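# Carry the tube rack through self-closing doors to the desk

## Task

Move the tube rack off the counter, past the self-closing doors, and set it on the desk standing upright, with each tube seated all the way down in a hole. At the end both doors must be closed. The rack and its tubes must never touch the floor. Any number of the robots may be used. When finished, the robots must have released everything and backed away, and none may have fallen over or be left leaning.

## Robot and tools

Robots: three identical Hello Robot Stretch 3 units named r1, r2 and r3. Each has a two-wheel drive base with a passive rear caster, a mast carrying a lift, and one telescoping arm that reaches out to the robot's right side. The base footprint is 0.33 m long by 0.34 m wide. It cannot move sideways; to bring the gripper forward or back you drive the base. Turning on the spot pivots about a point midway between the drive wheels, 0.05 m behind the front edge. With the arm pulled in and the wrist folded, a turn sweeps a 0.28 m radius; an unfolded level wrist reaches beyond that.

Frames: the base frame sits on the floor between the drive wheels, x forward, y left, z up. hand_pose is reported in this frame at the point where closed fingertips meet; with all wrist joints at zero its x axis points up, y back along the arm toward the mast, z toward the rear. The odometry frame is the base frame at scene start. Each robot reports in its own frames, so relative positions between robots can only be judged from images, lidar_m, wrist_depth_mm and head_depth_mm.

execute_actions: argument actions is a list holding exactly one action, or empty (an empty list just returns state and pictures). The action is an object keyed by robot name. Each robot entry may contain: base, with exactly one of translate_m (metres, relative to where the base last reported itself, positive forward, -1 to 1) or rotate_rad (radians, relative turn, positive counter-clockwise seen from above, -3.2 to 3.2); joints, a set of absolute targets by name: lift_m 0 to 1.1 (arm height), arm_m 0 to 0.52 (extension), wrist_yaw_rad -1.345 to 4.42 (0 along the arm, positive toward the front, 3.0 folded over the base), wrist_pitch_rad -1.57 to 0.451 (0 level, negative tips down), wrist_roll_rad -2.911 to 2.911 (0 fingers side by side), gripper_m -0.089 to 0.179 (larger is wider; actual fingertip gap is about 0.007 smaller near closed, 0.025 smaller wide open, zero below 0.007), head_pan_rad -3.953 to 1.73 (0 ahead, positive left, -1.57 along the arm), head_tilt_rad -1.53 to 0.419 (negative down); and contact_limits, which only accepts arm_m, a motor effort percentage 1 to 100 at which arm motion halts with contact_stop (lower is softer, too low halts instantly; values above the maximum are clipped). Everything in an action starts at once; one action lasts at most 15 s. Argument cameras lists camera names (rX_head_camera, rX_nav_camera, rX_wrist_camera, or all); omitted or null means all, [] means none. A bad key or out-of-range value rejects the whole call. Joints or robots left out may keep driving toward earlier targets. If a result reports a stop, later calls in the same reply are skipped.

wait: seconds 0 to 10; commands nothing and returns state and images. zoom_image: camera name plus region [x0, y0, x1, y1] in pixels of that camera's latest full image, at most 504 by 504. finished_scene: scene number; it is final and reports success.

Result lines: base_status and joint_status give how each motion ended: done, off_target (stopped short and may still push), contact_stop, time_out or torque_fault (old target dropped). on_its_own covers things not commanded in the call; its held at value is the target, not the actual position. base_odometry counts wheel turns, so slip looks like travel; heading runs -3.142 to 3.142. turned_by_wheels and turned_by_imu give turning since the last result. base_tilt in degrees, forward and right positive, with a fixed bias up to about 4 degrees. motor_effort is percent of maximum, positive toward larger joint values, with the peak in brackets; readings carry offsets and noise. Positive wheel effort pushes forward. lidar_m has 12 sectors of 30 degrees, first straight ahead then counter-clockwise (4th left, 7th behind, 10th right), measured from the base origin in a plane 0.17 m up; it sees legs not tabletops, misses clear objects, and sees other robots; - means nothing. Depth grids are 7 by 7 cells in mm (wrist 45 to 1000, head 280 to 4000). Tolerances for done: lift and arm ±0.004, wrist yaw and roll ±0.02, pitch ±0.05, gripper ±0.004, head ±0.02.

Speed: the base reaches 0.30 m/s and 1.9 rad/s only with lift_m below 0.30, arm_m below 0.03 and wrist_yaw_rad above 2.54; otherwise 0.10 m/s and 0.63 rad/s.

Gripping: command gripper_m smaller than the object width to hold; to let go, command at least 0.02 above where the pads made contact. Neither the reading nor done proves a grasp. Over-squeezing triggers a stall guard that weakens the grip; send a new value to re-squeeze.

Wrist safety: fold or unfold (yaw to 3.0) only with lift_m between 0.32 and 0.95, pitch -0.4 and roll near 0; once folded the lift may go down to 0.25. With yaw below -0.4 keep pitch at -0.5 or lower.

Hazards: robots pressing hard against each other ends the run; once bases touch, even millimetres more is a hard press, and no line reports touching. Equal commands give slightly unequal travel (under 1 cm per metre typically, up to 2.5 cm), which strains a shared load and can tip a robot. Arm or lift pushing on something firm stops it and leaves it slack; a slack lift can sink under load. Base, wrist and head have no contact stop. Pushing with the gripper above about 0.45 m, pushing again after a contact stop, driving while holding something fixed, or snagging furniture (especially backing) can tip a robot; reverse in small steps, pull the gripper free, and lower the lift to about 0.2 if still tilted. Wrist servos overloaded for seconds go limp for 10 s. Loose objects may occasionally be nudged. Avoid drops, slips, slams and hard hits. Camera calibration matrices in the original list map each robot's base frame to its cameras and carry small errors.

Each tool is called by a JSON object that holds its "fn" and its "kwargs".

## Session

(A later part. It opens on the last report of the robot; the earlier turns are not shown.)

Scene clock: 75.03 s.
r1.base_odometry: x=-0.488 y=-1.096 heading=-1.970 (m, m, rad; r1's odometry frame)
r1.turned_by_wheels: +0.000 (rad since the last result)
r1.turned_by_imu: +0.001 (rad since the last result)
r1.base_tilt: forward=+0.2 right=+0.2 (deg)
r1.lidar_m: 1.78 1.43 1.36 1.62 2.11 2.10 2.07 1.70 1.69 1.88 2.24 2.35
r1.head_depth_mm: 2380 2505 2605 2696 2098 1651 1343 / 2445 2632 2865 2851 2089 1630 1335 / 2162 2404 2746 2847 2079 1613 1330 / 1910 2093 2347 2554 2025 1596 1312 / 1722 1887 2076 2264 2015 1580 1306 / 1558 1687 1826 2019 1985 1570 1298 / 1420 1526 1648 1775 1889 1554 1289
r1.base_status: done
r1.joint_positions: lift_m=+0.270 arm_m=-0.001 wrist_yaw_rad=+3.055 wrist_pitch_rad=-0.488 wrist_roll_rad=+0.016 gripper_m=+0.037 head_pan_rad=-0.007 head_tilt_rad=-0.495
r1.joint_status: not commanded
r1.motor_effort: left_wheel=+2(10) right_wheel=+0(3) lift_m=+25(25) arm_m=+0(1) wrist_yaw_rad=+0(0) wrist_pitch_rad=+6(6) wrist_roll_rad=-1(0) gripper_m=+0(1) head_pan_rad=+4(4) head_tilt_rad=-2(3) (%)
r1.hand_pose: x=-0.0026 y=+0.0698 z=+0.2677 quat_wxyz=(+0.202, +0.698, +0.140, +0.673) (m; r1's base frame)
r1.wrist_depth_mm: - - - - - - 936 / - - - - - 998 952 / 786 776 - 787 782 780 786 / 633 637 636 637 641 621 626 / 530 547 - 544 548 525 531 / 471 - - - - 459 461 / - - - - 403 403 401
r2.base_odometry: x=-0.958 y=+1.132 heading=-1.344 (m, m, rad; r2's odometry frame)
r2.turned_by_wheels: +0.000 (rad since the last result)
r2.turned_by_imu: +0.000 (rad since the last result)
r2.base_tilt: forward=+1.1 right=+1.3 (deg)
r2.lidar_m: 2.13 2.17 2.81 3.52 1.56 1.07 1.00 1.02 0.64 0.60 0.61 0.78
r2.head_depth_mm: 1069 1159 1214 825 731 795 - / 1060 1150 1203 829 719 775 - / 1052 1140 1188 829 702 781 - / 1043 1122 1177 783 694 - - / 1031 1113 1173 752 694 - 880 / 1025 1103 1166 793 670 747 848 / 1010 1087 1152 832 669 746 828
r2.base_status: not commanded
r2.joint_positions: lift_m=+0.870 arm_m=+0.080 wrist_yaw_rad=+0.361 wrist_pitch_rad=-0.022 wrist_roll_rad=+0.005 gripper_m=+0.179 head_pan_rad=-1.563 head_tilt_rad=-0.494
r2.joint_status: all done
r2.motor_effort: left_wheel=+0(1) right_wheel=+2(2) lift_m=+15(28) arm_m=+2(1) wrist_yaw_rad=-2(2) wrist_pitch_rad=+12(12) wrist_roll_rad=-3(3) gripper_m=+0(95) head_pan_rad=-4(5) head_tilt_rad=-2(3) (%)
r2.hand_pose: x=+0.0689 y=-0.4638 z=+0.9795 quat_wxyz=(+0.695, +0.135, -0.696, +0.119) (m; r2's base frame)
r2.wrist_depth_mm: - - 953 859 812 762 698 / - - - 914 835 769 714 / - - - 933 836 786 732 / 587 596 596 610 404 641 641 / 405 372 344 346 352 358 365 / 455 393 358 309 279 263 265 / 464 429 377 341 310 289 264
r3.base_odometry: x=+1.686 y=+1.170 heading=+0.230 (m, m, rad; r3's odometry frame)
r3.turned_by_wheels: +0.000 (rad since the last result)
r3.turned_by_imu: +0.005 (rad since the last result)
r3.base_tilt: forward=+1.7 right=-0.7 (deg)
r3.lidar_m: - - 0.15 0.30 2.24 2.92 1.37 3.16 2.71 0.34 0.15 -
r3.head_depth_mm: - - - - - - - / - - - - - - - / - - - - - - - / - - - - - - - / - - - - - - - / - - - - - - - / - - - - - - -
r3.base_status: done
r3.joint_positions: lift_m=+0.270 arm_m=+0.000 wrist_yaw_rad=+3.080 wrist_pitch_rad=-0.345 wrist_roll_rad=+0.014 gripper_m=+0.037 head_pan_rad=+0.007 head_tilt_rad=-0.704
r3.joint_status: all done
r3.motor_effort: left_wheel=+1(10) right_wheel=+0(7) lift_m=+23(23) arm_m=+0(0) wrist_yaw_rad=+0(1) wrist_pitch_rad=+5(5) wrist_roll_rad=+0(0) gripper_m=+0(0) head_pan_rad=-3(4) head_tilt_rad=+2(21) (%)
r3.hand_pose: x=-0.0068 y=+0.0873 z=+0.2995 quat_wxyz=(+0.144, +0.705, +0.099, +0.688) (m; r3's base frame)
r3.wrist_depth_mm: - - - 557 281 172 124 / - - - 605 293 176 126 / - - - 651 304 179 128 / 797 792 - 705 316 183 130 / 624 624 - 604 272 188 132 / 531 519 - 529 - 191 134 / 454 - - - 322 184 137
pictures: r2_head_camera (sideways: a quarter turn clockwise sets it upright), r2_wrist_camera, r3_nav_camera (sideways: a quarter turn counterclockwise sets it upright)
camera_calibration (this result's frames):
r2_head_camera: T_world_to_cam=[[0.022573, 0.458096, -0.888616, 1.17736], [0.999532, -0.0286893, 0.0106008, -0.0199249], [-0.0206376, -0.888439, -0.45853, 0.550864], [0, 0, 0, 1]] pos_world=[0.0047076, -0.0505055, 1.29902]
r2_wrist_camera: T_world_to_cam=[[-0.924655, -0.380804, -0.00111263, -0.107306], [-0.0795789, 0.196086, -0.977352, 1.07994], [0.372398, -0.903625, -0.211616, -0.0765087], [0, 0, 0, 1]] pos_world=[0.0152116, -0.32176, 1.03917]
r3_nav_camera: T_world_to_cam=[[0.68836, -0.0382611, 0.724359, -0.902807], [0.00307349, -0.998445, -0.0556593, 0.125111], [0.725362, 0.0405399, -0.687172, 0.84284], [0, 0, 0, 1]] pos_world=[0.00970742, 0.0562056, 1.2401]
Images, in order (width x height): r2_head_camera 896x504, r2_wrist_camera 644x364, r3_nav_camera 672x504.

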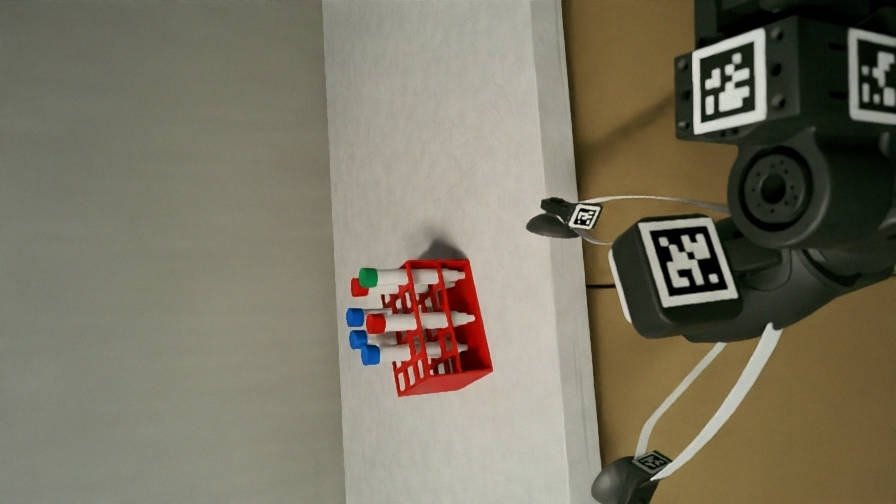

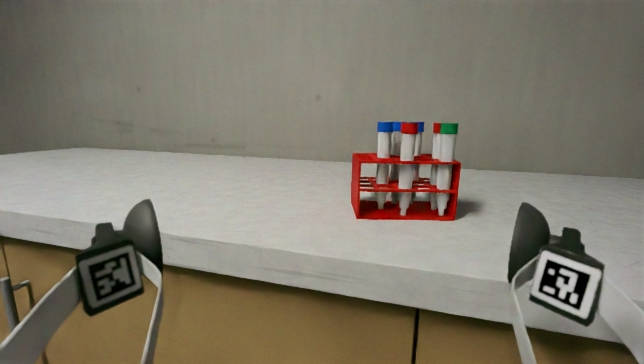

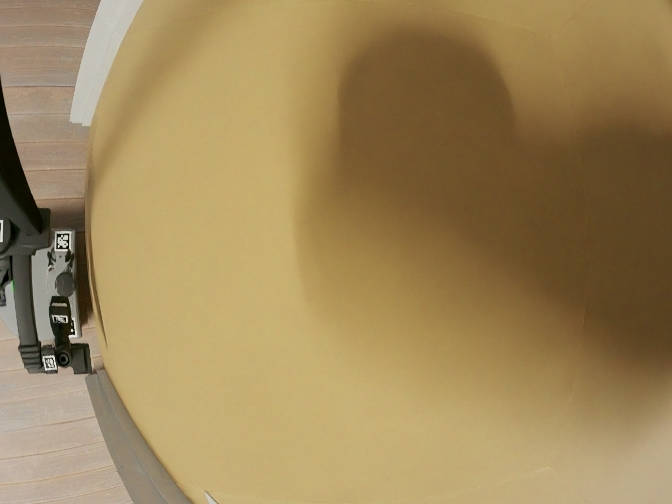

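{"fn": "execute_actions", "kwargs": {"actions": [{"r2":{"joints":{"lift_m":0.86,"arm_m":0.25}},"r3":{"base":{"translate_m":0.12},"joints":{"head_tilt_rad":-0.8,"head_pan_rad":-1.3}},"r1":{"base":{"rotate_rad":0.82}}}], "cameras": ["r2_wrist_camera","r2_head_camera","r3_nav_camera","r1_nav_camera"]}}

Scene clock: 84.83 s.
r1.base_odometry: x=-0.488 y=-1.096 heading=-1.150 (m, m, rad; r1's odometry frame)
r1.turned_by_wheels: +0.820 (rad since the last result)
r1.turned_by_imu: +0.813 (rad since the last result)
r1.base_tilt: forward=+0.2 right=+0.1 (deg)
r1.lidar_m: 1.40 1.53 1.97 2.11 2.16 1.78 1.69 1.73 2.28 2.24 2.19 1.53
r1.head_depth_mm: 1241 1351 1468 1629 1829 1637 1342 / 1278 1381 1484 1635 1803 1622 1332 / 1295 1402 1539 1679 1856 1618 1326 / 1237 1405 1527 1651 1711 1560 1309 / 1246 1367 1502 1626 1700 1564 1307 / 1266 1369 1509 1652 1817 1576 1295 / 1257 1363 1489 1633 1769 1563 1284
r1.base_status: done
r1.joint_positions: lift_m=+0.270 arm_m=-0.001 wrist_yaw_rad=+3.055 wrist_pitch_rad=-0.488 wrist_roll_rad=+0.016 gripper_m=+0.037 head_pan_rad=-0.007 head_tilt_rad=-0.495
r1.joint_status: not commanded
r1.motor_effort: left_wheel=-2(7) right_wheel=+2(6) lift_m=+25(25) arm_m=+0(0) wrist_yaw_rad=+0(1) wrist_pitch_rad=+6(6) wrist_roll_rad=-1(1) gripper_m=+0(0) head_pan_rad=+4(4) head_tilt_rad=-2(2) (%)
r1.hand_pose: x=-0.0026 y=+0.0698 z=+0.2677 quat_wxyz=(+0.202, +0.698, +0.140, +0.673) (m; r1's base frame)
r1.wrist_depth_mm: - - - - - - - / - - - - - 991 - / 800 795 - 789 786 780 777 / 635 638 641 639 630 640 623 / 537 543 - 554 539 531 529 / 474 - - - - 459 452 / - - - - 404 403 401
r2.base_odometry: x=-0.958 y=+1.132 heading=-1.344 (m, m, rad; r2's odometry frame)
r2.turned_by_wheels: +0.000 (rad since the last result)
r2.turned_by_imu: +0.000 (rad since the last result)
r2.base_tilt: forward=+1.1 right=+1.3 (deg)
r2.lidar_m: 2.14 2.17 2.81 3.51 1.56 1.07 1.00 1.02 0.65 0.60 0.61 0.77
r2.head_depth_mm: 1072 1158 1219 826 - - 952 / 1060 1149 1205 867 - 820 920 / 1052 1132 1193 870 - 810 900 / 1040 1124 1179 870 - 792 883 / 1034 1118 1171 753 697 765 865 / 1021 1104 1172 794 669 751 849 / 1014 1091 1154 834 669 738 832
r2.base_status: not commanded
r2.joint_positions: lift_m=+0.860 arm_m=+0.250 wrist_yaw_rad=+0.361 wrist_pitch_rad=-0.021 wrist_roll_rad=+0.005 gripper_m=+0.179 head_pan_rad=-1.563 head_tilt_rad=-0.494
r2.joint_status: all done
r2.motor_effort: left_wheel=-1(1) right_wheel=+2(2) lift_m=+15(16) arm_m=+2(2) wrist_yaw_rad=-1(2) wrist_pitch_rad=+11(12) wrist_roll_rad=-3(3) gripper_m=+0(1) head_pan_rad=-4(5) head_tilt_rad=-2(3) (%)
r2.hand_pose: x=+0.0688 y=-0.6339 z=+0.9698 quat_wxyz=(+0.695, +0.135, -0.696, +0.119) (m; r2's base frame)
r2.wrist_depth_mm: 952 847 771 724 654 606 576 / - 889 806 739 677 626 588 / - 929 840 759 258 655 603 / 541 548 565 295 239 603 600 / 311 342 316 276 249 331 333 / 232 208 222 223 226 227 244 / 167 169 171 171 173 173 170
r3.base_odometry: x=+1.803 y=+1.198 heading=+0.230 (m, m, rad; r3's odometry frame)
r3.turned_by_wheels: +0.000 (rad since the last result)
r3.turned_by_imu: -0.098 (rad since the last result)
r3.base_tilt: forward=+1.6 right=-0.7 (deg)
r3.lidar_m: - - 0.15 0.19 2.21 2.70 1.42 3.14 2.77 0.33 0.15 -
r3.head_depth_mm: 2222 2495 2170 1770 1499 1301 1138 / - 298 362 1687 1501 1283 1149 / - 300 349 419 522 768 1131 / - 298 344 407 502 660 927 / - - 301 320 337 367 419 / - - - - - - 297 / - - - - - - -
r3.base_status: done
r3.joint_positions: lift_m=+0.270 arm_m=+0.000 wrist_yaw_rad=+3.079 wrist_pitch_rad=-0.346 wrist_roll_rad=+0.014 gripper_m=+0.037 head_pan_rad=-1.245 head_tilt_rad=-0.825
r3.joint_status: head_pan_rad off_target (ended at -1.245, target -1.300); head_tilt_rad off_target (ended at -0.825, target -0.800)
r3.on_its_own: left_wheel is at rest, and its effort (+23) is outside its rest range (-18 to +18)
r3.motor_effort: left_wheel=+23(52) right_wheel=+7(39) lift_m=+26(26) arm_m=+1(0) wrist_yaw_rad=+0(1) wrist_pitch_rad=+5(6) wrist_roll_rad=+0(0) gripper_m=+0(0) head_pan_rad=-34(100) head_tilt_rad=+11(43) (%)
r3.hand_pose: x=-0.0068 y=+0.0872 z=+0.2992 quat_wxyz=(+0.144, +0.705, +0.099, +0.688) (m; r3's base frame)
r3.wrist_depth_mm: - - 557 396 198 131 98 / - - 609 433 205 135 100 / - - 652 483 216 139 103 / 808 775 - 546 226 144 105 / 630 631 - 498 205 148 107 / 525 521 - 511 - 151 110 / 458 - - - 244 148 113
pictures: r1_nav_camera (sideways: a quarter turn counterclockwise sets it upright), r2_head_camera (sideways: a quarter turn clockwise sets it upright), r2_wrist_camera, r3_nav_camera (sideways: a quarter turn counterclockwise sets it upright)
camera_calibration (this result's frames):
r1_nav_camera: T_world_to_cam=[[0.506377, 0.0355407, 0.86158, -1.08441], [0.0468101, -0.99881, 0.0136898, 0.0367696], [0.861041, 0.0333985, -0.507438, 0.613378], [0, 0, 0, 1]] pos_world=[0.0192539, 0.0547806, 1.24505]
r2_head_camera: T_world_to_cam=[[0.0226002, 0.458095, -0.888616, 1.17736], [0.99953, -0.0287485, 0.0106008, -0.0199249], [-0.0206902, -0.888438, -0.45853, 0.550864], [0, 0, 0, 1]] pos_world=[0.00470461, -0.0505054, 1.29902]
r2_wrist_camera: T_world_to_cam=[[-0.924871, -0.380279, -0.000985039, -0.171976], [-0.0791411, 0.19501, -0.977603, 1.10334], [0.371954, -0.904079, -0.210455, -0.23359], [0, 0, 0, 1]] pos_world=[0.0151484, -0.491744, 1.02929]
r3_nav_camera: T_world_to_cam=[[0.20572, -0.743491, 0.636318, -0.785136], [-0.949293, -0.309577, -0.054813, 0.12981], [0.237742, -0.592776, -0.769477, 0.952852], [0, 0, 0, 1]] pos_world=[0.0582134, 0.0212727, 1.23991]
Images, in order (width x height): r1_nav_camera 672x504, r2_head_camera 896x504, r2_wrist_camera 644x364, r3_nav_camera 672x504.

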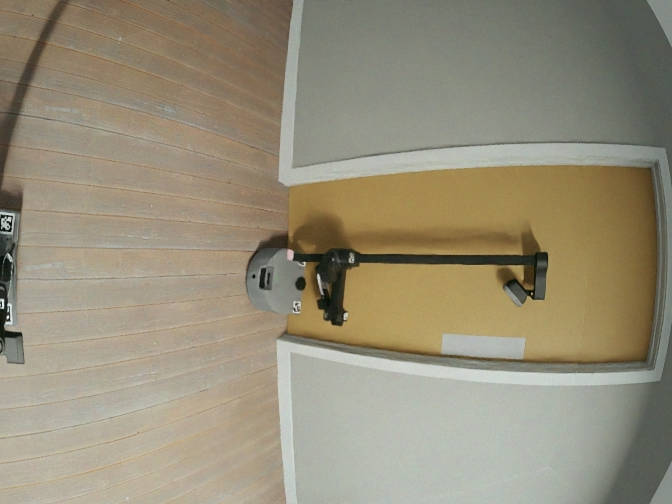

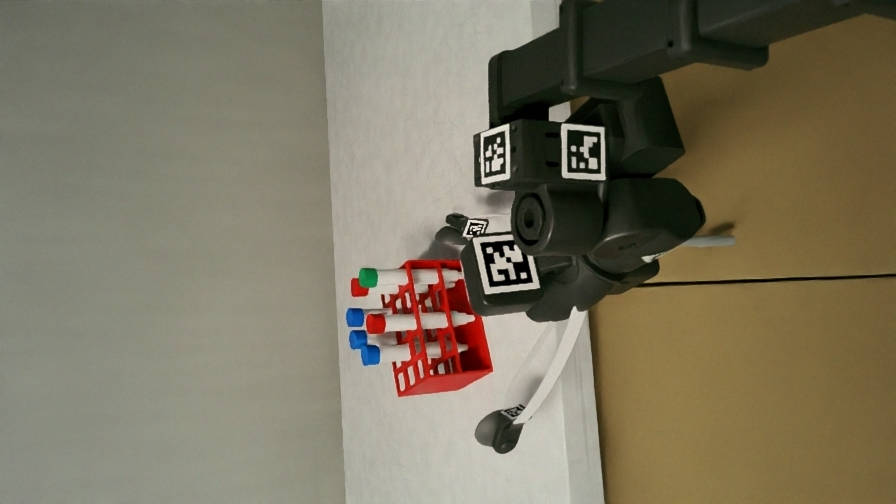

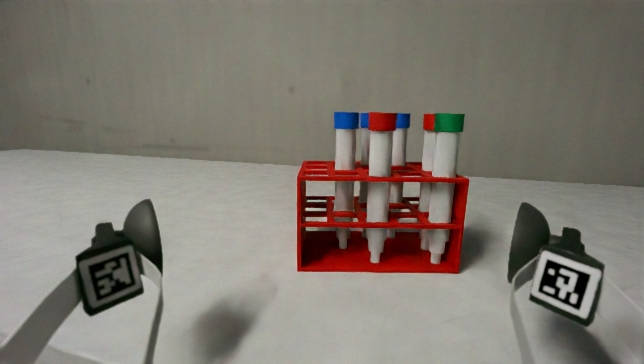

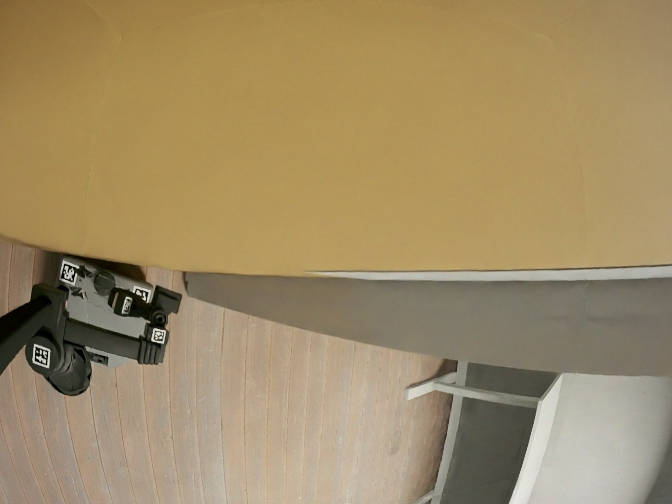

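{"fn": "execute_actions", "kwargs": {"actions": [{"r2":{"base":{"translate_m":0.018},"joints":{"lift_m":0.85,"arm_m":0.33}},"r3":{"base":{"translate_m":-0.4}}}], "cameras": ["r2_wrist_camera"]}}

{"fn": "execute_actions", "kwargs": {"actions": [{"r3":{"base":{"rotate_rad":-3.07},"joints":{"head_pan_rad":-2.9,"head_tilt_rad":-0.9}}}], "cameras": ["r3_nav_camera","r1_nav_camera"]}}

Scene clock: 95.27 s.
r1.base_odometry: x=-0.488 y=-1.096 heading=-1.150 (m, m, rad; r1's odometry frame)
r1.turned_by_wheels: +0.000 (rad since the last result)
r1.turned_by_imu: +0.001 (rad since the last result)
r1.base_tilt: forward=+0.2 right=+0.1 (deg)
r1.lidar_m: 1.01 1.53 1.97 2.10 2.15 1.78 1.69 1.73 2.28 2.25 2.19 1.53
r1.head_depth_mm: 1234 1351 1467 1634 1843 1638 1334 / 1286 1375 1496 1638 1803 1632 1333 / 1296 1404 1538 1697 1841 1614 1322 / 1240 1399 1530 1688 1812 1398 1247 / 1241 1391 1508 1678 1788 1339 1246 / 825 1335 1448 1595 1755 1479 1255 / 1257 1368 1491 1643 1781 1562 1281
r1.base_status: not commanded
r1.joint_positions: lift_m=+0.270 arm_m=-0.001 wrist_yaw_rad=+3.055 wrist_pitch_rad=-0.488 wrist_roll_rad=+0.016 gripper_m=+0.037 head_pan_rad=-0.007 head_tilt_rad=-0.495
r1.joint_status: not commanded
r1.motor_effort: left_wheel=-1(2) right_wheel=+2(2) lift_m=+25(25) arm_m=+0(0) wrist_yaw_rad=-1(0) wrist_pitch_rad=+6(6) wrist_roll_rad=-1(1) gripper_m=-1(1) head_pan_rad=+4(4) head_tilt_rad=-2(2) (%)
r1.hand_pose: x=-0.0026 y=+0.0698 z=+0.2677 quat_wxyz=(+0.202, +0.698, +0.140, +0.673) (m; r1's base frame)
r1.wrist_depth_mm: - - - - - - - / - - - - - - 998 / 803 777 - 797 778 789 791 / 652 647 627 626 623 628 626 / 533 548 - 551 547 536 531 / 477 - - - - 459 456 / - - - - 404 403 403
r2.base_odometry: x=-0.954 y=+1.115 heading=-1.344 (m, m, rad; r2's odometry frame)
r2.turned_by_wheels: +0.000 (rad since the last result)
r2.turned_by_imu: +0.000 (rad since the last result)
r2.base_tilt: forward=+1.1 right=+1.3 (deg)
r2.lidar_m: 2.12 2.15 2.78 3.51 1.59 1.09 1.02 1.04 0.64 0.60 0.61 0.77
r2.head_depth_mm: 1070 1153 1215 823 693 - 936 / 1063 1143 1205 914 - 808 918 / 1048 1135 1190 916 734 792 898 / 1035 1128 1181 782 721 778 880 / 1031 1112 1168 754 690 762 861 / 1020 1100 1168 871 671 749 847 / 1015 1091 1153 832 669 737 830
r2.base_status: done
r2.joint_positions: lift_m=+0.850 arm_m=+0.330 wrist_yaw_rad=+0.361 wrist_pitch_rad=-0.021 wrist_roll_rad=+0.005 gripper_m=+0.179 head_pan_rad=-1.563 head_tilt_rad=-0.494
r2.joint_status: all done
r2.motor_effort: left_wheel=-1(2) right_wheel=+2(5) lift_m=+15(16) arm_m=+2(2) wrist_yaw_rad=-2(1) wrist_pitch_rad=+11(11) wrist_roll_rad=-3(3) gripper_m=+0(1) head_pan_rad=-4(4) head_tilt_rad=-3(2) (%)
r2.hand_pose: x=+0.0688 y=-0.7139 z=+0.9598 quat_wxyz=(+0.695, +0.135, -0.696, +0.119) (m; r2's base frame)
r2.wrist_depth_mm: 852 777 704 640 593 544 507 / 897 793 725 655 595 557 527 / 931 830 745 204 177 175 536 / 492 498 506 181 165 158 530 / 283 314 268 189 185 158 306 / 213 190 203 197 178 167 224 / 147 155 156 157 158 159 156
r3.base_odometry: x=+1.413 y=+1.106 heading=+0.230 (m, m, rad; r3's odometry frame)
r3.turned_by_wheels: +0.000 (rad since the last result)
r3.turned_by_imu: -0.001 (rad since the last result)
r3.base_tilt: forward=+1.6 right=-0.7 (deg)
r3.lidar_m: 0.47 0.47 0.58 0.93 2.14 2.61 1.02 2.76 2.59 2.15 0.68 0.52
r3.head_depth_mm: 2245 2581 2237 1802 1508 1316 1149 / 2278 2553 2237 1809 1519 1312 1152 / 2324 2634 2222 1819 1537 1306 1155 / 2277 2546 2234 1820 1533 1321 1154 / 1491 1605 1722 1731 1528 1311 1160 / 1053 1107 1170 1235 1299 1266 1164 / 811 852 882 913 953 1030 1132
r3.base_status: done
r3.joint_positions: lift_m=+0.270 arm_m=+0.000 wrist_yaw_rad=+3.079 wrist_pitch_rad=-0.346 wrist_roll_rad=+0.014 gripper_m=+0.037 head_pan_rad=-1.293 head_tilt_rad=-0.804
r3.joint_status: not commanded
r3.on_its_own: head_pan_rad moved -0.048 to your old target -1.300; head_tilt_rad moved +0.021 to your old target -0.800
r3.motor_effort: left_wheel=+0(11) right_wheel=+1(8) lift_m=+26(25) arm_m=+0(0) wrist_yaw_rad=+0(1) wrist_pitch_rad=+5(6) wrist_roll_rad=+0(0) gripper_m=+0(0) head_pan_rad=-4(33) head_tilt_rad=+1(11) (%)
r3.hand_pose: x=-0.0068 y=+0.0872 z=+0.2992 quat_wxyz=(+0.144, +0.705, +0.099, +0.688) (m; r3's base frame)
r3.wrist_depth_mm: - - - - 794 576 472 / - - - - 826 619 482 / - - - - 849 669 488 / 816 764 - 778 743 677 505 / 636 616 - 614 628 600 520 / 528 525 - 530 - 504 479 / 459 - - - 439 429 433
pictures: r2_wrist_camera
camera_calibration (this result's frames):
r2_wrist_camera: T_world_to_cam=[[-0.924875, -0.38027, -0.000972019, -0.202416], [-0.0791395, 0.194978, -0.97761, 1.10915], [0.371946, -0.90409, -0.210425, -0.308055], [0, 0, 0, 1]] pos_world=[0.0151478, -0.571742, 1.0193]
Images, in order (width x height): r2_wrist_camera 644x364.

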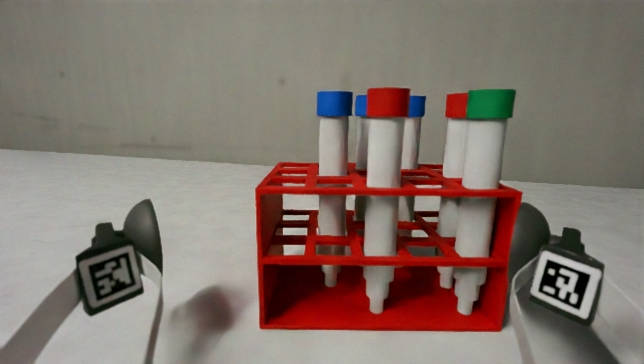

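Scene clock: 98.43 s.
r1.base_odometry: x=-0.488 y=-1.096 heading=-1.150 (m, m, rad; r1's odometry frame)
r1.turned_by_wheels: +0.000 (rad since the last result)
r1.turned_by_imu: +0.001 (rad since the last result)
r1.base_tilt: forward=+0.2 right=+0.1 (deg)
r1.lidar_m: 1.03 1.53 1.97 2.11 2.16 1.78 1.69 1.74 2.29 2.24 2.19 1.52
r1.head_depth_mm: 1225 1346 1475 1642 1824 1646 1336 / 1287 1385 1498 1624 1817 1618 1332 / 933 1379 1492 1699 1845 1607 1331 / 869 1391 1521 1666 1384 1440 1313 / 1279 1386 1511 1676 1373 1434 1306 / 1268 1380 1501 1675 1781 1532 1296 / 1258 1363 1495 1643 1779 1561 1289
r1.base_status: not commanded
r1.joint_positions: lift_m=+0.270 arm_m=-0.001 wrist_yaw_rad=+3.055 wrist_pitch_rad=-0.488 wrist_roll_rad=+0.016 gripper_m=+0.037 head_pan_rad=-0.007 head_tilt_rad=-0.495
r1.joint_status: not commanded
r1.motor_effort: left_wheel=-1(2) right_wheel=+2(2) lift_m=+25(25) arm_m=+0(0) wrist_yaw_rad=+0(0) wrist_pitch_rad=+5(6) wrist_roll_rad=-1(0) gripper_m=-1(1) head_pan_rad=+4(4) head_tilt_rad=-2(2) (%)
r1.hand_pose: x=-0.0026 y=+0.0698 z=+0.2677 quat_wxyz=(+0.202, +0.698, +0.140, +0.673) (m; r1's base frame)
r1.wrist_depth_mm: - - - - - - - / - - - - - - - / 799 799 - 796 775 773 768 / 651 639 643 628 635 632 627 / 532 554 - 560 539 524 533 / 474 - - - - 455 455 / - - - - 405 402 397
r2.base_odometry: x=-0.954 y=+1.115 heading=-1.344 (m, m, rad; r2's odometry frame)
r2.turned_by_wheels: +0.000 (rad since the last result)
r2.turned_by_imu: +0.000 (rad since the last result)
r2.base_tilt: forward=+1.1 right=+1.3 (deg)
r2.lidar_m: 2.12 2.16 2.80 3.50 1.59 1.09 1.02 1.04 0.64 0.60 0.61 0.77
r2.head_depth_mm: 1072 1162 1214 823 692 - 936 / 1062 1148 1198 915 - 807 918 / 1049 1131 1190 916 733 791 896 / 1041 1122 1176 781 721 774 879 / 1032 1112 1165 757 690 761 863 / 1020 1100 1164 873 670 750 845 / 1011 1091 1155 830 670 735 830
r2.base_status: not commanded
r2.joint_positions: lift_m=+0.850 arm_m=+0.330 wrist_yaw_rad=+0.361 wrist_pitch_rad=-0.021 wrist_roll_rad=+0.005 gripper_m=+0.179 head_pan_rad=-1.563 head_tilt_rad=-0.494
r2.joint_status: not commanded
r2.motor_effort: left_wheel=+0(0) right_wheel=+2(2) lift_m=+15(15) arm_m=+3(2) wrist_yaw_rad=-1(1) wrist_pitch_rad=+11(11) wrist_roll_rad=-2(3) gripper_m=+0(1) head_pan_rad=-5(4) head_tilt_rad=-3(2) (%)
r2.hand_pose: x=+0.0688 y=-0.7139 z=+0.9598 quat_wxyz=(+0.695, +0.135, -0.696, +0.119) (m; r2's base frame)
r2.wrist_depth_mm: 865 777 702 640 590 540 506 / 883 802 720 653 601 557 524 / 917 826 741 204 177 175 531 / 491 509 511 182 165 159 537 / 285 313 267 189 184 158 305 / 213 190 203 197 178 167 224 / 148 155 156 157 158 159 156
r3.base_odometry: x=+1.413 y=+1.106 heading=-2.840 (m, m, rad; r3's odometry frame)
r3.turned_by_wheels: -3.070 (rad since the last result)
r3.turned_by_imu: -3.021 (rad since the last result)
r3.base_tilt: forward=+1.7 right=-0.7 (deg)
r3.lidar_m: 1.02 2.78 2.58 2.16 0.62 0.51 0.47 0.48 0.61 1.10 2.16 2.74
r3.head_depth_mm: 389 448 526 640 812 1118 1145 / 396 457 538 656 841 1168 - / 402 467 552 675 867 1196 - / 411 477 564 697 907 1221 1164 / 417 487 580 718 939 1226 1167 / 425 497 592 738 979 1252 1135 / 433 505 608 761 1029 1250 1140
r3.base_status: done
r3.joint_positions: lift_m=+0.270 arm_m=+0.000 wrist_yaw_rad=+3.079 wrist_pitch_rad=-0.346 wrist_roll_rad=+0.014 gripper_m=+0.037 head_pan_rad=-2.893 head_tilt_rad=-0.890
r3.joint_status: all done
r3.motor_effort: left_wheel=+2(12) right_wheel=-2(7) lift_m=+25(25) arm_m=+0(0) wrist_yaw_rad=+1(0) wrist_pitch_rad=+5(6) wrist_roll_rad=+0(0) gripper_m=+0(0) head_pan_rad=-4(59) head_tilt_rad=-5(10) (%)
r3.hand_pose: x=-0.0068 y=+0.0872 z=+0.2992 quat_wxyz=(+0.144, +0.705, +0.099, +0.688) (m; r3's base frame)
r3.wrist_depth_mm: 611 874 - - - - - / 603 907 - - - - - / 583 881 - - - 952 987 / 557 746 - 756 762 745 715 / 540 634 - 611 633 600 586 / 524 520 - 533 - 502 500 / 457 - - - 437 432 426
pictures: r1_nav_camera (sideways: a quarter turn counterclockwise sets it upright), r3_nav_camera (sideways: a quarter turn counterclockwise sets it upright)
camera_calibration (this result's frames):
r1_nav_camera: T_world_to_cam=[[0.506376, 0.0355407, 0.86158, -1.08441], [0.0468101, -0.99881, 0.0136898, 0.0367696], [0.861041, 0.0333985, -0.507438, 0.613378], [0, 0, 0, 1]] pos_world=[0.0192539, 0.0547806, 1.24505]
r3_nav_camera: T_world_to_cam=[[-0.795659, -0.157362, 0.584947, -0.712097], [-0.23181, 0.97126, -0.0540255, 0.124404], [-0.559634, -0.178582, -0.80927, 1.00945], [0, 0, 0, 1]] pos_world=[0.0271769, -0.0526146, 1.24018]
Images, in order (width x height): r1_nav_camera 672x504, r3_nav_camera 672x504.

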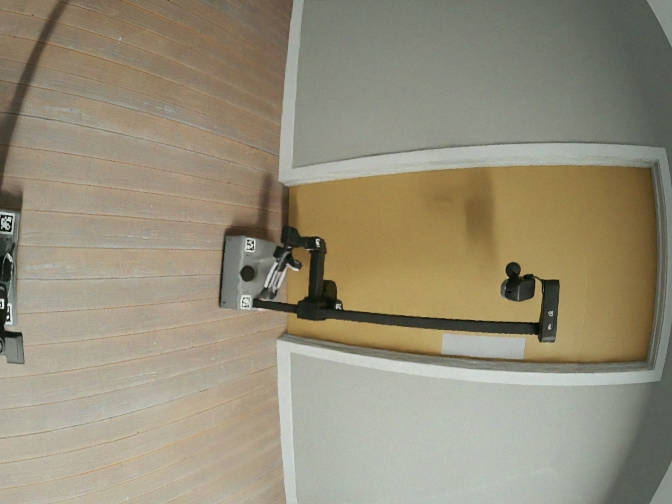

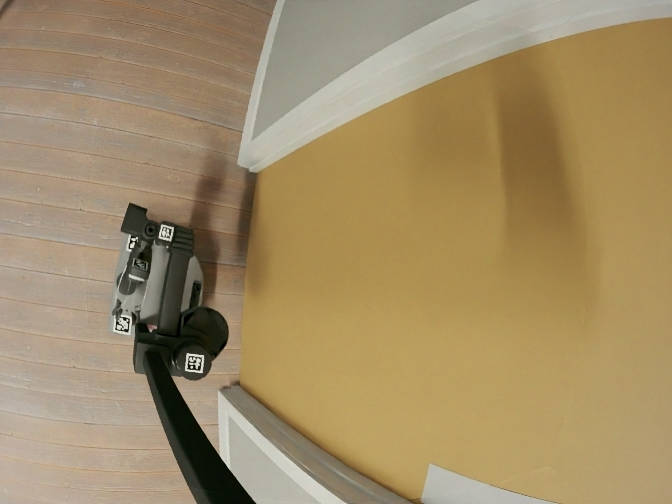

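{"fn": "execute_actions", "kwargs": {"actions": [{"r2":{"base":{"translate_m":-0.022}},"r3":{"base":{"translate_m":-0.17},"joints":{"lift_m":0.31}}}], "cameras": []}}

{"fn": "execute_actions", "kwargs": {"actions": [{"r2":{"base":{"translate_m":0.012},"joints":{"arm_m":0.382}},"r3":{"base":{"translate_m":-0.25}}}], "cameras": ["r2_wrist_camera","r3_nav_camera","r1_nav_camera"]}}

Scene clock: 108.33 s.
r1.base_odometry: x=-0.488 y=-1.096 heading=-1.150 (m, m, rad; r1's odometry frame)
r1.turned_by_wheels: +0.000 (rad since the last result)
r1.turned_by_imu: +0.001 (rad since the last result)
r1.base_tilt: forward=+0.2 right=+0.2 (deg)
r1.lidar_m: 1.20 1.53 1.97 2.11 2.16 1.79 1.69 1.73 2.29 2.24 2.19 1.53
r1.head_depth_mm: 1232 1344 1486 1633 1833 1647 1340 / 1281 1377 1497 1623 1817 1625 1328 / 1252 1372 1509 1695 1837 1608 1326 / 1238 1393 1515 1577 1666 1555 1319 / 1278 1383 1520 1625 1642 1539 1310 / 1264 1371 1507 1668 1829 1572 1303 / 1261 1357 1501 1639 1771 1555 1284
r1.base_status: not commanded
r1.joint_positions: lift_m=+0.270 arm_m=-0.001 wrist_yaw_rad=+3.055 wrist_pitch_rad=-0.488 wrist_roll_rad=+0.016 gripper_m=+0.037 head_pan_rad=-0.007 head_tilt_rad=-0.495
r1.joint_status: not commanded
r1.motor_effort: left_wheel=-2(2) right_wheel=+2(2) lift_m=+25(25) arm_m=+0(0) wrist_yaw_rad=+0(1) wrist_pitch_rad=+5(6) wrist_roll_rad=-1(1) gripper_m=-1(0) head_pan_rad=+4(4) head_tilt_rad=-2(2) (%)
r1.hand_pose: x=-0.0026 y=+0.0698 z=+0.2677 quat_wxyz=(+0.202, +0.698, +0.140, +0.673) (m; r1's base frame)
r1.wrist_depth_mm: - - - - - - - / - - - - - - - / 800 762 - 781 794 782 773 / 637 642 634 642 643 622 631 / 534 544 - 553 548 537 527 / 472 - - - - 459 455 / - - - - 401 400 403
r2.base_odometry: x=-0.958 y=+1.136 heading=-1.344 (m, m, rad; r2's odometry frame)
r2.turned_by_wheels: +0.000 (rad since the last result)
r2.turned_by_imu: +0.000 (rad since the last result)
r2.base_tilt: forward=+1.1 right=+1.3 (deg)
r2.lidar_m: 2.14 2.18 2.81 3.51 1.55 1.06 1.00 1.02 0.65 0.60 0.61 0.78
r2.head_depth_mm: 1072 1160 1217 827 695 - 939 / 1064 1149 1205 914 - 812 918 / 1050 1140 1191 917 737 795 901 / 1040 1129 1182 913 724 779 885 / 1034 1112 1167 758 693 765 867 / 1022 1102 1168 781 668 751 848 / 1015 1089 1158 833 670 741 835
r2.base_status: done
r2.joint_positions: lift_m=+0.850 arm_m=+0.330 wrist_yaw_rad=+0.361 wrist_pitch_rad=-0.021 wrist_roll_rad=+0.005 gripper_m=+0.179 head_pan_rad=-1.563 head_tilt_rad=-0.494
r2.joint_status: not commanded
r2.motor_effort: left_wheel=-1(3) right_wheel=+2(3) lift_m=+15(15) arm_m=+3(3) wrist_yaw_rad=-1(1) wrist_pitch_rad=+11(11) wrist_roll_rad=-3(3) gripper_m=-1(1) head_pan_rad=-5(4) head_tilt_rad=-3(2) (%)
r2.hand_pose: x=+0.0688 y=-0.7139 z=+0.9598 quat_wxyz=(+0.695, +0.135, -0.696, +0.119) (m; r2's base frame)
r2.wrist_depth_mm: 864 761 695 644 587 547 513 / 903 800 707 663 609 564 523 / 922 842 762 183 185 581 529 / 497 502 394 189 190 545 532 / 287 316 240 186 169 300 305 / 212 190 199 189 185 207 224 / 148 155 156 157 158 158 156
r3.base_odometry: x=+1.575 y=+1.157 heading=-2.840 (m, m, rad; r3's odometry frame)
r3.turned_by_wheels: +0.000 (rad since the last result)
r3.turned_by_imu: +0.000 (rad since the last result)
r3.base_tilt: forward=+1.8 right=-0.8 (deg)
r3.lidar_m: 1.19 2.96 2.68 1.46 0.45 0.32 0.30 0.31 0.39 0.59 2.17 2.77
r3.head_depth_mm: - 288 322 390 494 678 977 / - 291 330 402 514 712 - / - 294 337 413 533 751 - / - 297 345 426 554 795 1117 / - 300 354 438 576 838 1148 / - 302 363 452 598 894 1143 / - 310 372 466 627 950 1141
r3.base_status: done
r3.joint_positions: lift_m=+0.310 arm_m=+0.000 wrist_yaw_rad=+3.079 wrist_pitch_rad=-0.346 wrist_roll_rad=+0.014 gripper_m=+0.037 head_pan_rad=-2.893 head_tilt_rad=-0.890
r3.joint_status: all done
r3.motor_effort: left_wheel=+2(10) right_wheel=-1(10) lift_m=+28(30) arm_m=+0(1) wrist_yaw_rad=+1(0) wrist_pitch_rad=+6(6) wrist_roll_rad=+0(0) gripper_m=+0(0) head_pan_rad=-3(4) head_tilt_rad=-4(4) (%)
r3.hand_pose: x=-0.0068 y=+0.0872 z=+0.3391 quat_wxyz=(+0.144, +0.705, +0.099, +0.688) (m; r3's base frame)
r3.wrist_depth_mm: 352 476 - - - - - / 369 489 - - - - - / 397 449 - - - - - / 418 474 - 829 815 800 805 / 417 501 - 670 683 662 649 / 412 538 571 550 - 549 547 / 398 502 - - 481 470 465
pictures: none
No camera images: the call's "cameras" was empty. Leave "cameras" out to get every camera's image.

Scene clock: 111.80 s.
r1.base_odometry: x=-0.488 y=-1.096 heading=-1.150 (m, m, rad; r1's odometry frame)
r1.turned_by_wheels: +0.000 (rad since the last result)
r1.turned_by_imu: +0.001 (rad since the last result)
r1.base_tilt: forward=+0.2 right=+0.1 (deg)
r1.lidar_m: 1.44 1.53 1.97 2.10 2.16 1.78 1.70 1.73 2.28 2.24 2.19 1.53
r1.head_depth_mm: 1229 1345 1479 1627 1833 1642 1336 / 3221 3433 1498 1614 1814 1629 1333 / 1553 1721 1932 2555 1989 1620 1322 / 1463 1621 1769 1859 1826 1596 1314 / 1421 1549 1696 1820 1832 1578 1303 / 1363 1479 1613 1774 1898 1577 1297 / 1307 1407 1531 1677 1810 1562 1282
r1.base_status: not commanded
r1.joint_positions: lift_m=+0.270 arm_m=-0.001 wrist_yaw_rad=+3.055 wrist_pitch_rad=-0.488 wrist_roll_rad=+0.016 gripper_m=+0.037 head_pan_rad=-0.007 head_tilt_rad=-0.495
r1.joint_status: not commanded
r1.motor_effort: left_wheel=-1(2) right_wheel=+2(1) lift_m=+25(25) arm_m=+0(0) wrist_yaw_rad=+0(1) wrist_pitch_rad=+6(6) wrist_roll_rad=-1(0) gripper_m=-1(0) head_pan_rad=+4(3) head_tilt_rad=-2(2) (%)
r1.hand_pose: x=-0.0026 y=+0.0698 z=+0.2677 quat_wxyz=(+0.202, +0.698, +0.140, +0.673) (m; r1's base frame)
r1.wrist_depth_mm: - - - - - - - / - 982 - - - - - / 791 805 - 806 778 787 778 / 637 629 640 631 646 623 631 / 535 542 - 552 559 527 527 / 478 - - - - 462 460 / - - - - 403 403 408
r2.base_odometry: x=-0.956 y=+1.125 heading=-1.344 (m, m, rad; r2's odometry frame)
r2.turned_by_wheels: +0.000 (rad since the last result)
r2.turned_by_imu: +0.000 (rad since the last result)
r2.base_tilt: forward=+1.1 right=+1.3 (deg)
r2.lidar_m: 2.13 2.17 2.80 3.51 1.57 1.08 1.01 1.03 0.65 0.60 0.61 0.77
r2.head_depth_mm: 1067 1153 1213 823 691 - 929 / 1063 1146 1207 917 729 811 917 / 1053 1137 1189 969 721 793 900 / 1038 1125 1180 - 710 770 882 / 1031 1115 1169 745 695 764 862 / 1026 1104 1167 781 669 751 847 / 1013 1091 1160 831 668 737 828
r2.base_status: done
r2.joint_positions: lift_m=+0.850 arm_m=+0.382 wrist_yaw_rad=+0.361 wrist_pitch_rad=-0.021 wrist_roll_rad=+0.005 gripper_m=+0.179 head_pan_rad=-1.563 head_tilt_rad=-0.494
r2.joint_status: all done
r2.motor_effort: left_wheel=-1(1) right_wheel=+2(6) lift_m=+15(15) arm_m=+3(3) wrist_yaw_rad=-2(1) wrist_pitch_rad=+11(11) wrist_roll_rad=-3(3) gripper_m=+0(0) head_pan_rad=-4(4) head_tilt_rad=-3(2) (%)
r2.hand_pose: x=+0.0688 y=-0.7659 z=+0.9598 quat_wxyz=(+0.695, +0.135, -0.696, +0.119) (m; r2's base frame)
r2.wrist_depth_mm: 805 698 638 583 542 504 473 / 836 738 655 132 549 509 485 / 850 764 678 130 160 508 502 / 493 500 159 131 142 458 495 / 286 120 147 118 122 113 304 / 212 121 139 122 132 118 224 / 147 155 148 146 141 142 155
r3.base_odometry: x=+1.814 y=+1.231 heading=-2.839 (m, m, rad; r3's odometry frame)
r3.turned_by_wheels: +0.000 (rad since the last result)
r3.turned_by_imu: +0.033 (rad since the last result)
r3.base_tilt: forward=+1.7 right=-0.7 (deg)
r3.lidar_m: 1.43 3.22 2.73 0.35 0.37 0.36 0.27 0.27 0.28 0.40 2.21 2.87
r3.head_depth_mm: - 287 326 407 550 833 1144 / - - 316 394 522 779 - / - - 307 380 499 728 - / - - 303 369 479 686 951 / - - 300 358 459 646 942 / - - 296 347 442 613 959 / - - 292 336 425 581 915
r3.base_status: translate_m off_target (by the wheels' count: -0.2498 of -0.2500)
r3.joint_positions: lift_m=+0.310 arm_m=+0.000 wrist_yaw_rad=+3.079 wrist_pitch_rad=-0.346 wrist_roll_rad=+0.014 gripper_m=+0.037 head_pan_rad=-2.894 head_tilt_rad=-0.894
r3.joint_status: not commanded
r3.on_its_own: left_wheel is at rest, and its effort (-23) is outside its rest range (-18 to +18); right_wheel is at rest, and its effort (-33) is outside its rest range (-18 to +18)
r3.motor_effort: left_wheel=-23(69) right_wheel=-33(64) lift_m=+26(28) arm_m=+0(0) wrist_yaw_rad=+1(0) wrist_pitch_rad=+6(6) wrist_roll_rad=+0(0) gripper_m=+0(0) head_pan_rad=-4(4) head_tilt_rad=-2(3) (%)
r3.hand_pose: x=-0.0068 y=+0.0872 z=+0.3392 quat_wxyz=(+0.144, +0.705, +0.099, +0.688) (m; r3's base frame)
r3.wrist_depth_mm: 824 841 355 - - - - / 870 920 386 - - - - / 952 955 416 971 - - - / 877 869 - 758 844 820 800 / 701 693 - 624 688 655 660 / 581 570 575 561 - 546 550 / 496 507 - - 475 472 474
pictures: r1_nav_camera (sideways: a quarter turn counterclockwise sets it upright), r2_wrist_camera, r3_nav_camera (sideways: a quarter turn counterclockwise sets it upright)
camera_calibration (this result's frames):
r1_nav_camera: T_world_to_cam=[[0.506376, 0.0355407, 0.86158, -1.08441], [0.04681, -0.99881, 0.0136899, 0.0367696], [0.861041, 0.0333984, -0.507437, 0.613378], [0, 0, 0, 1]] pos_world=[0.0192539, 0.0547806, 1.24505]
r2_wrist_camera: T_world_to_cam=[[-0.924874, -0.380271, -0.000968985, -0.222191], [-0.0791424, 0.194977, -0.97761, 1.11929], [0.371946, -0.904089, -0.210425, -0.355063], [0, 0, 0, 1]] pos_world=[0.015148, -0.623736, 1.0193]
r3_nav_camera: T_world_to_cam=[[-0.798241, -0.157689, 0.581331, -0.70737], [-0.231197, 0.971409, -0.0539631, 0.124318], [-0.556201, -0.177477, -0.811876, 1.01282], [0, 0, 0, 1]] pos_world=[0.0274229, -0.0525554, 1.24021]
Images, in order (width x height): r1_nav_camera 672x504, r2_wrist_camera 644x364, r3_nav_camera 672x504.

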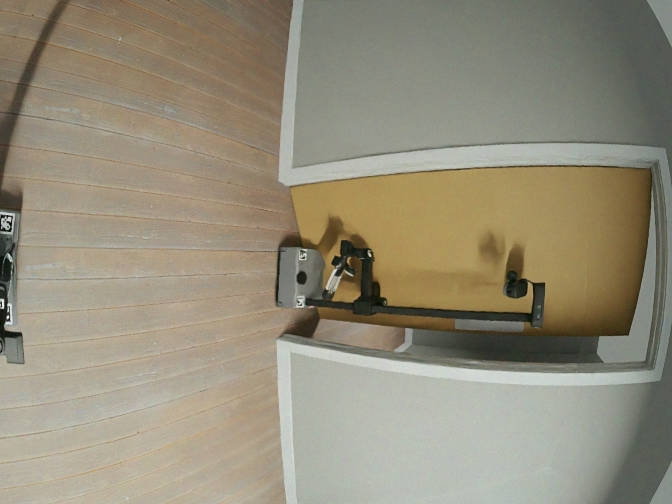

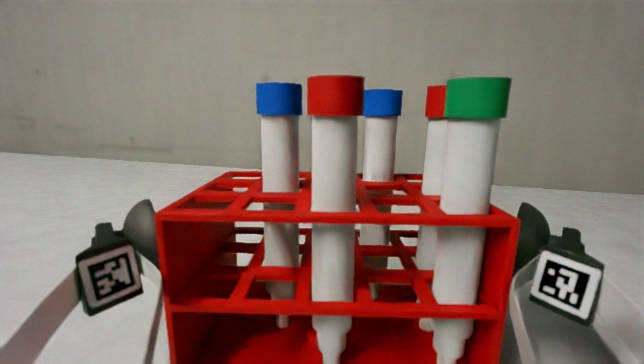

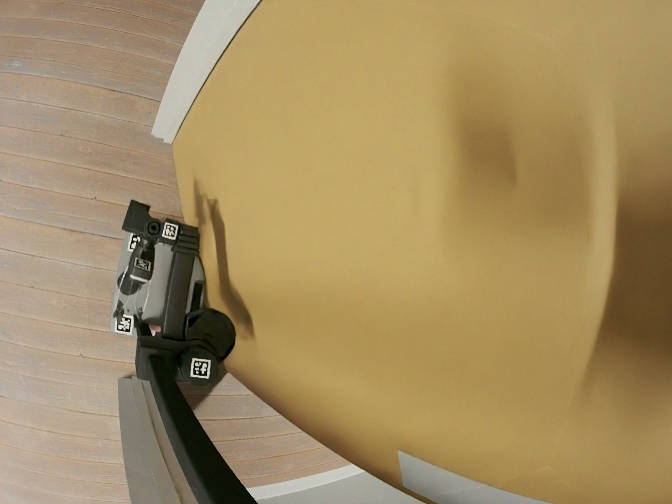

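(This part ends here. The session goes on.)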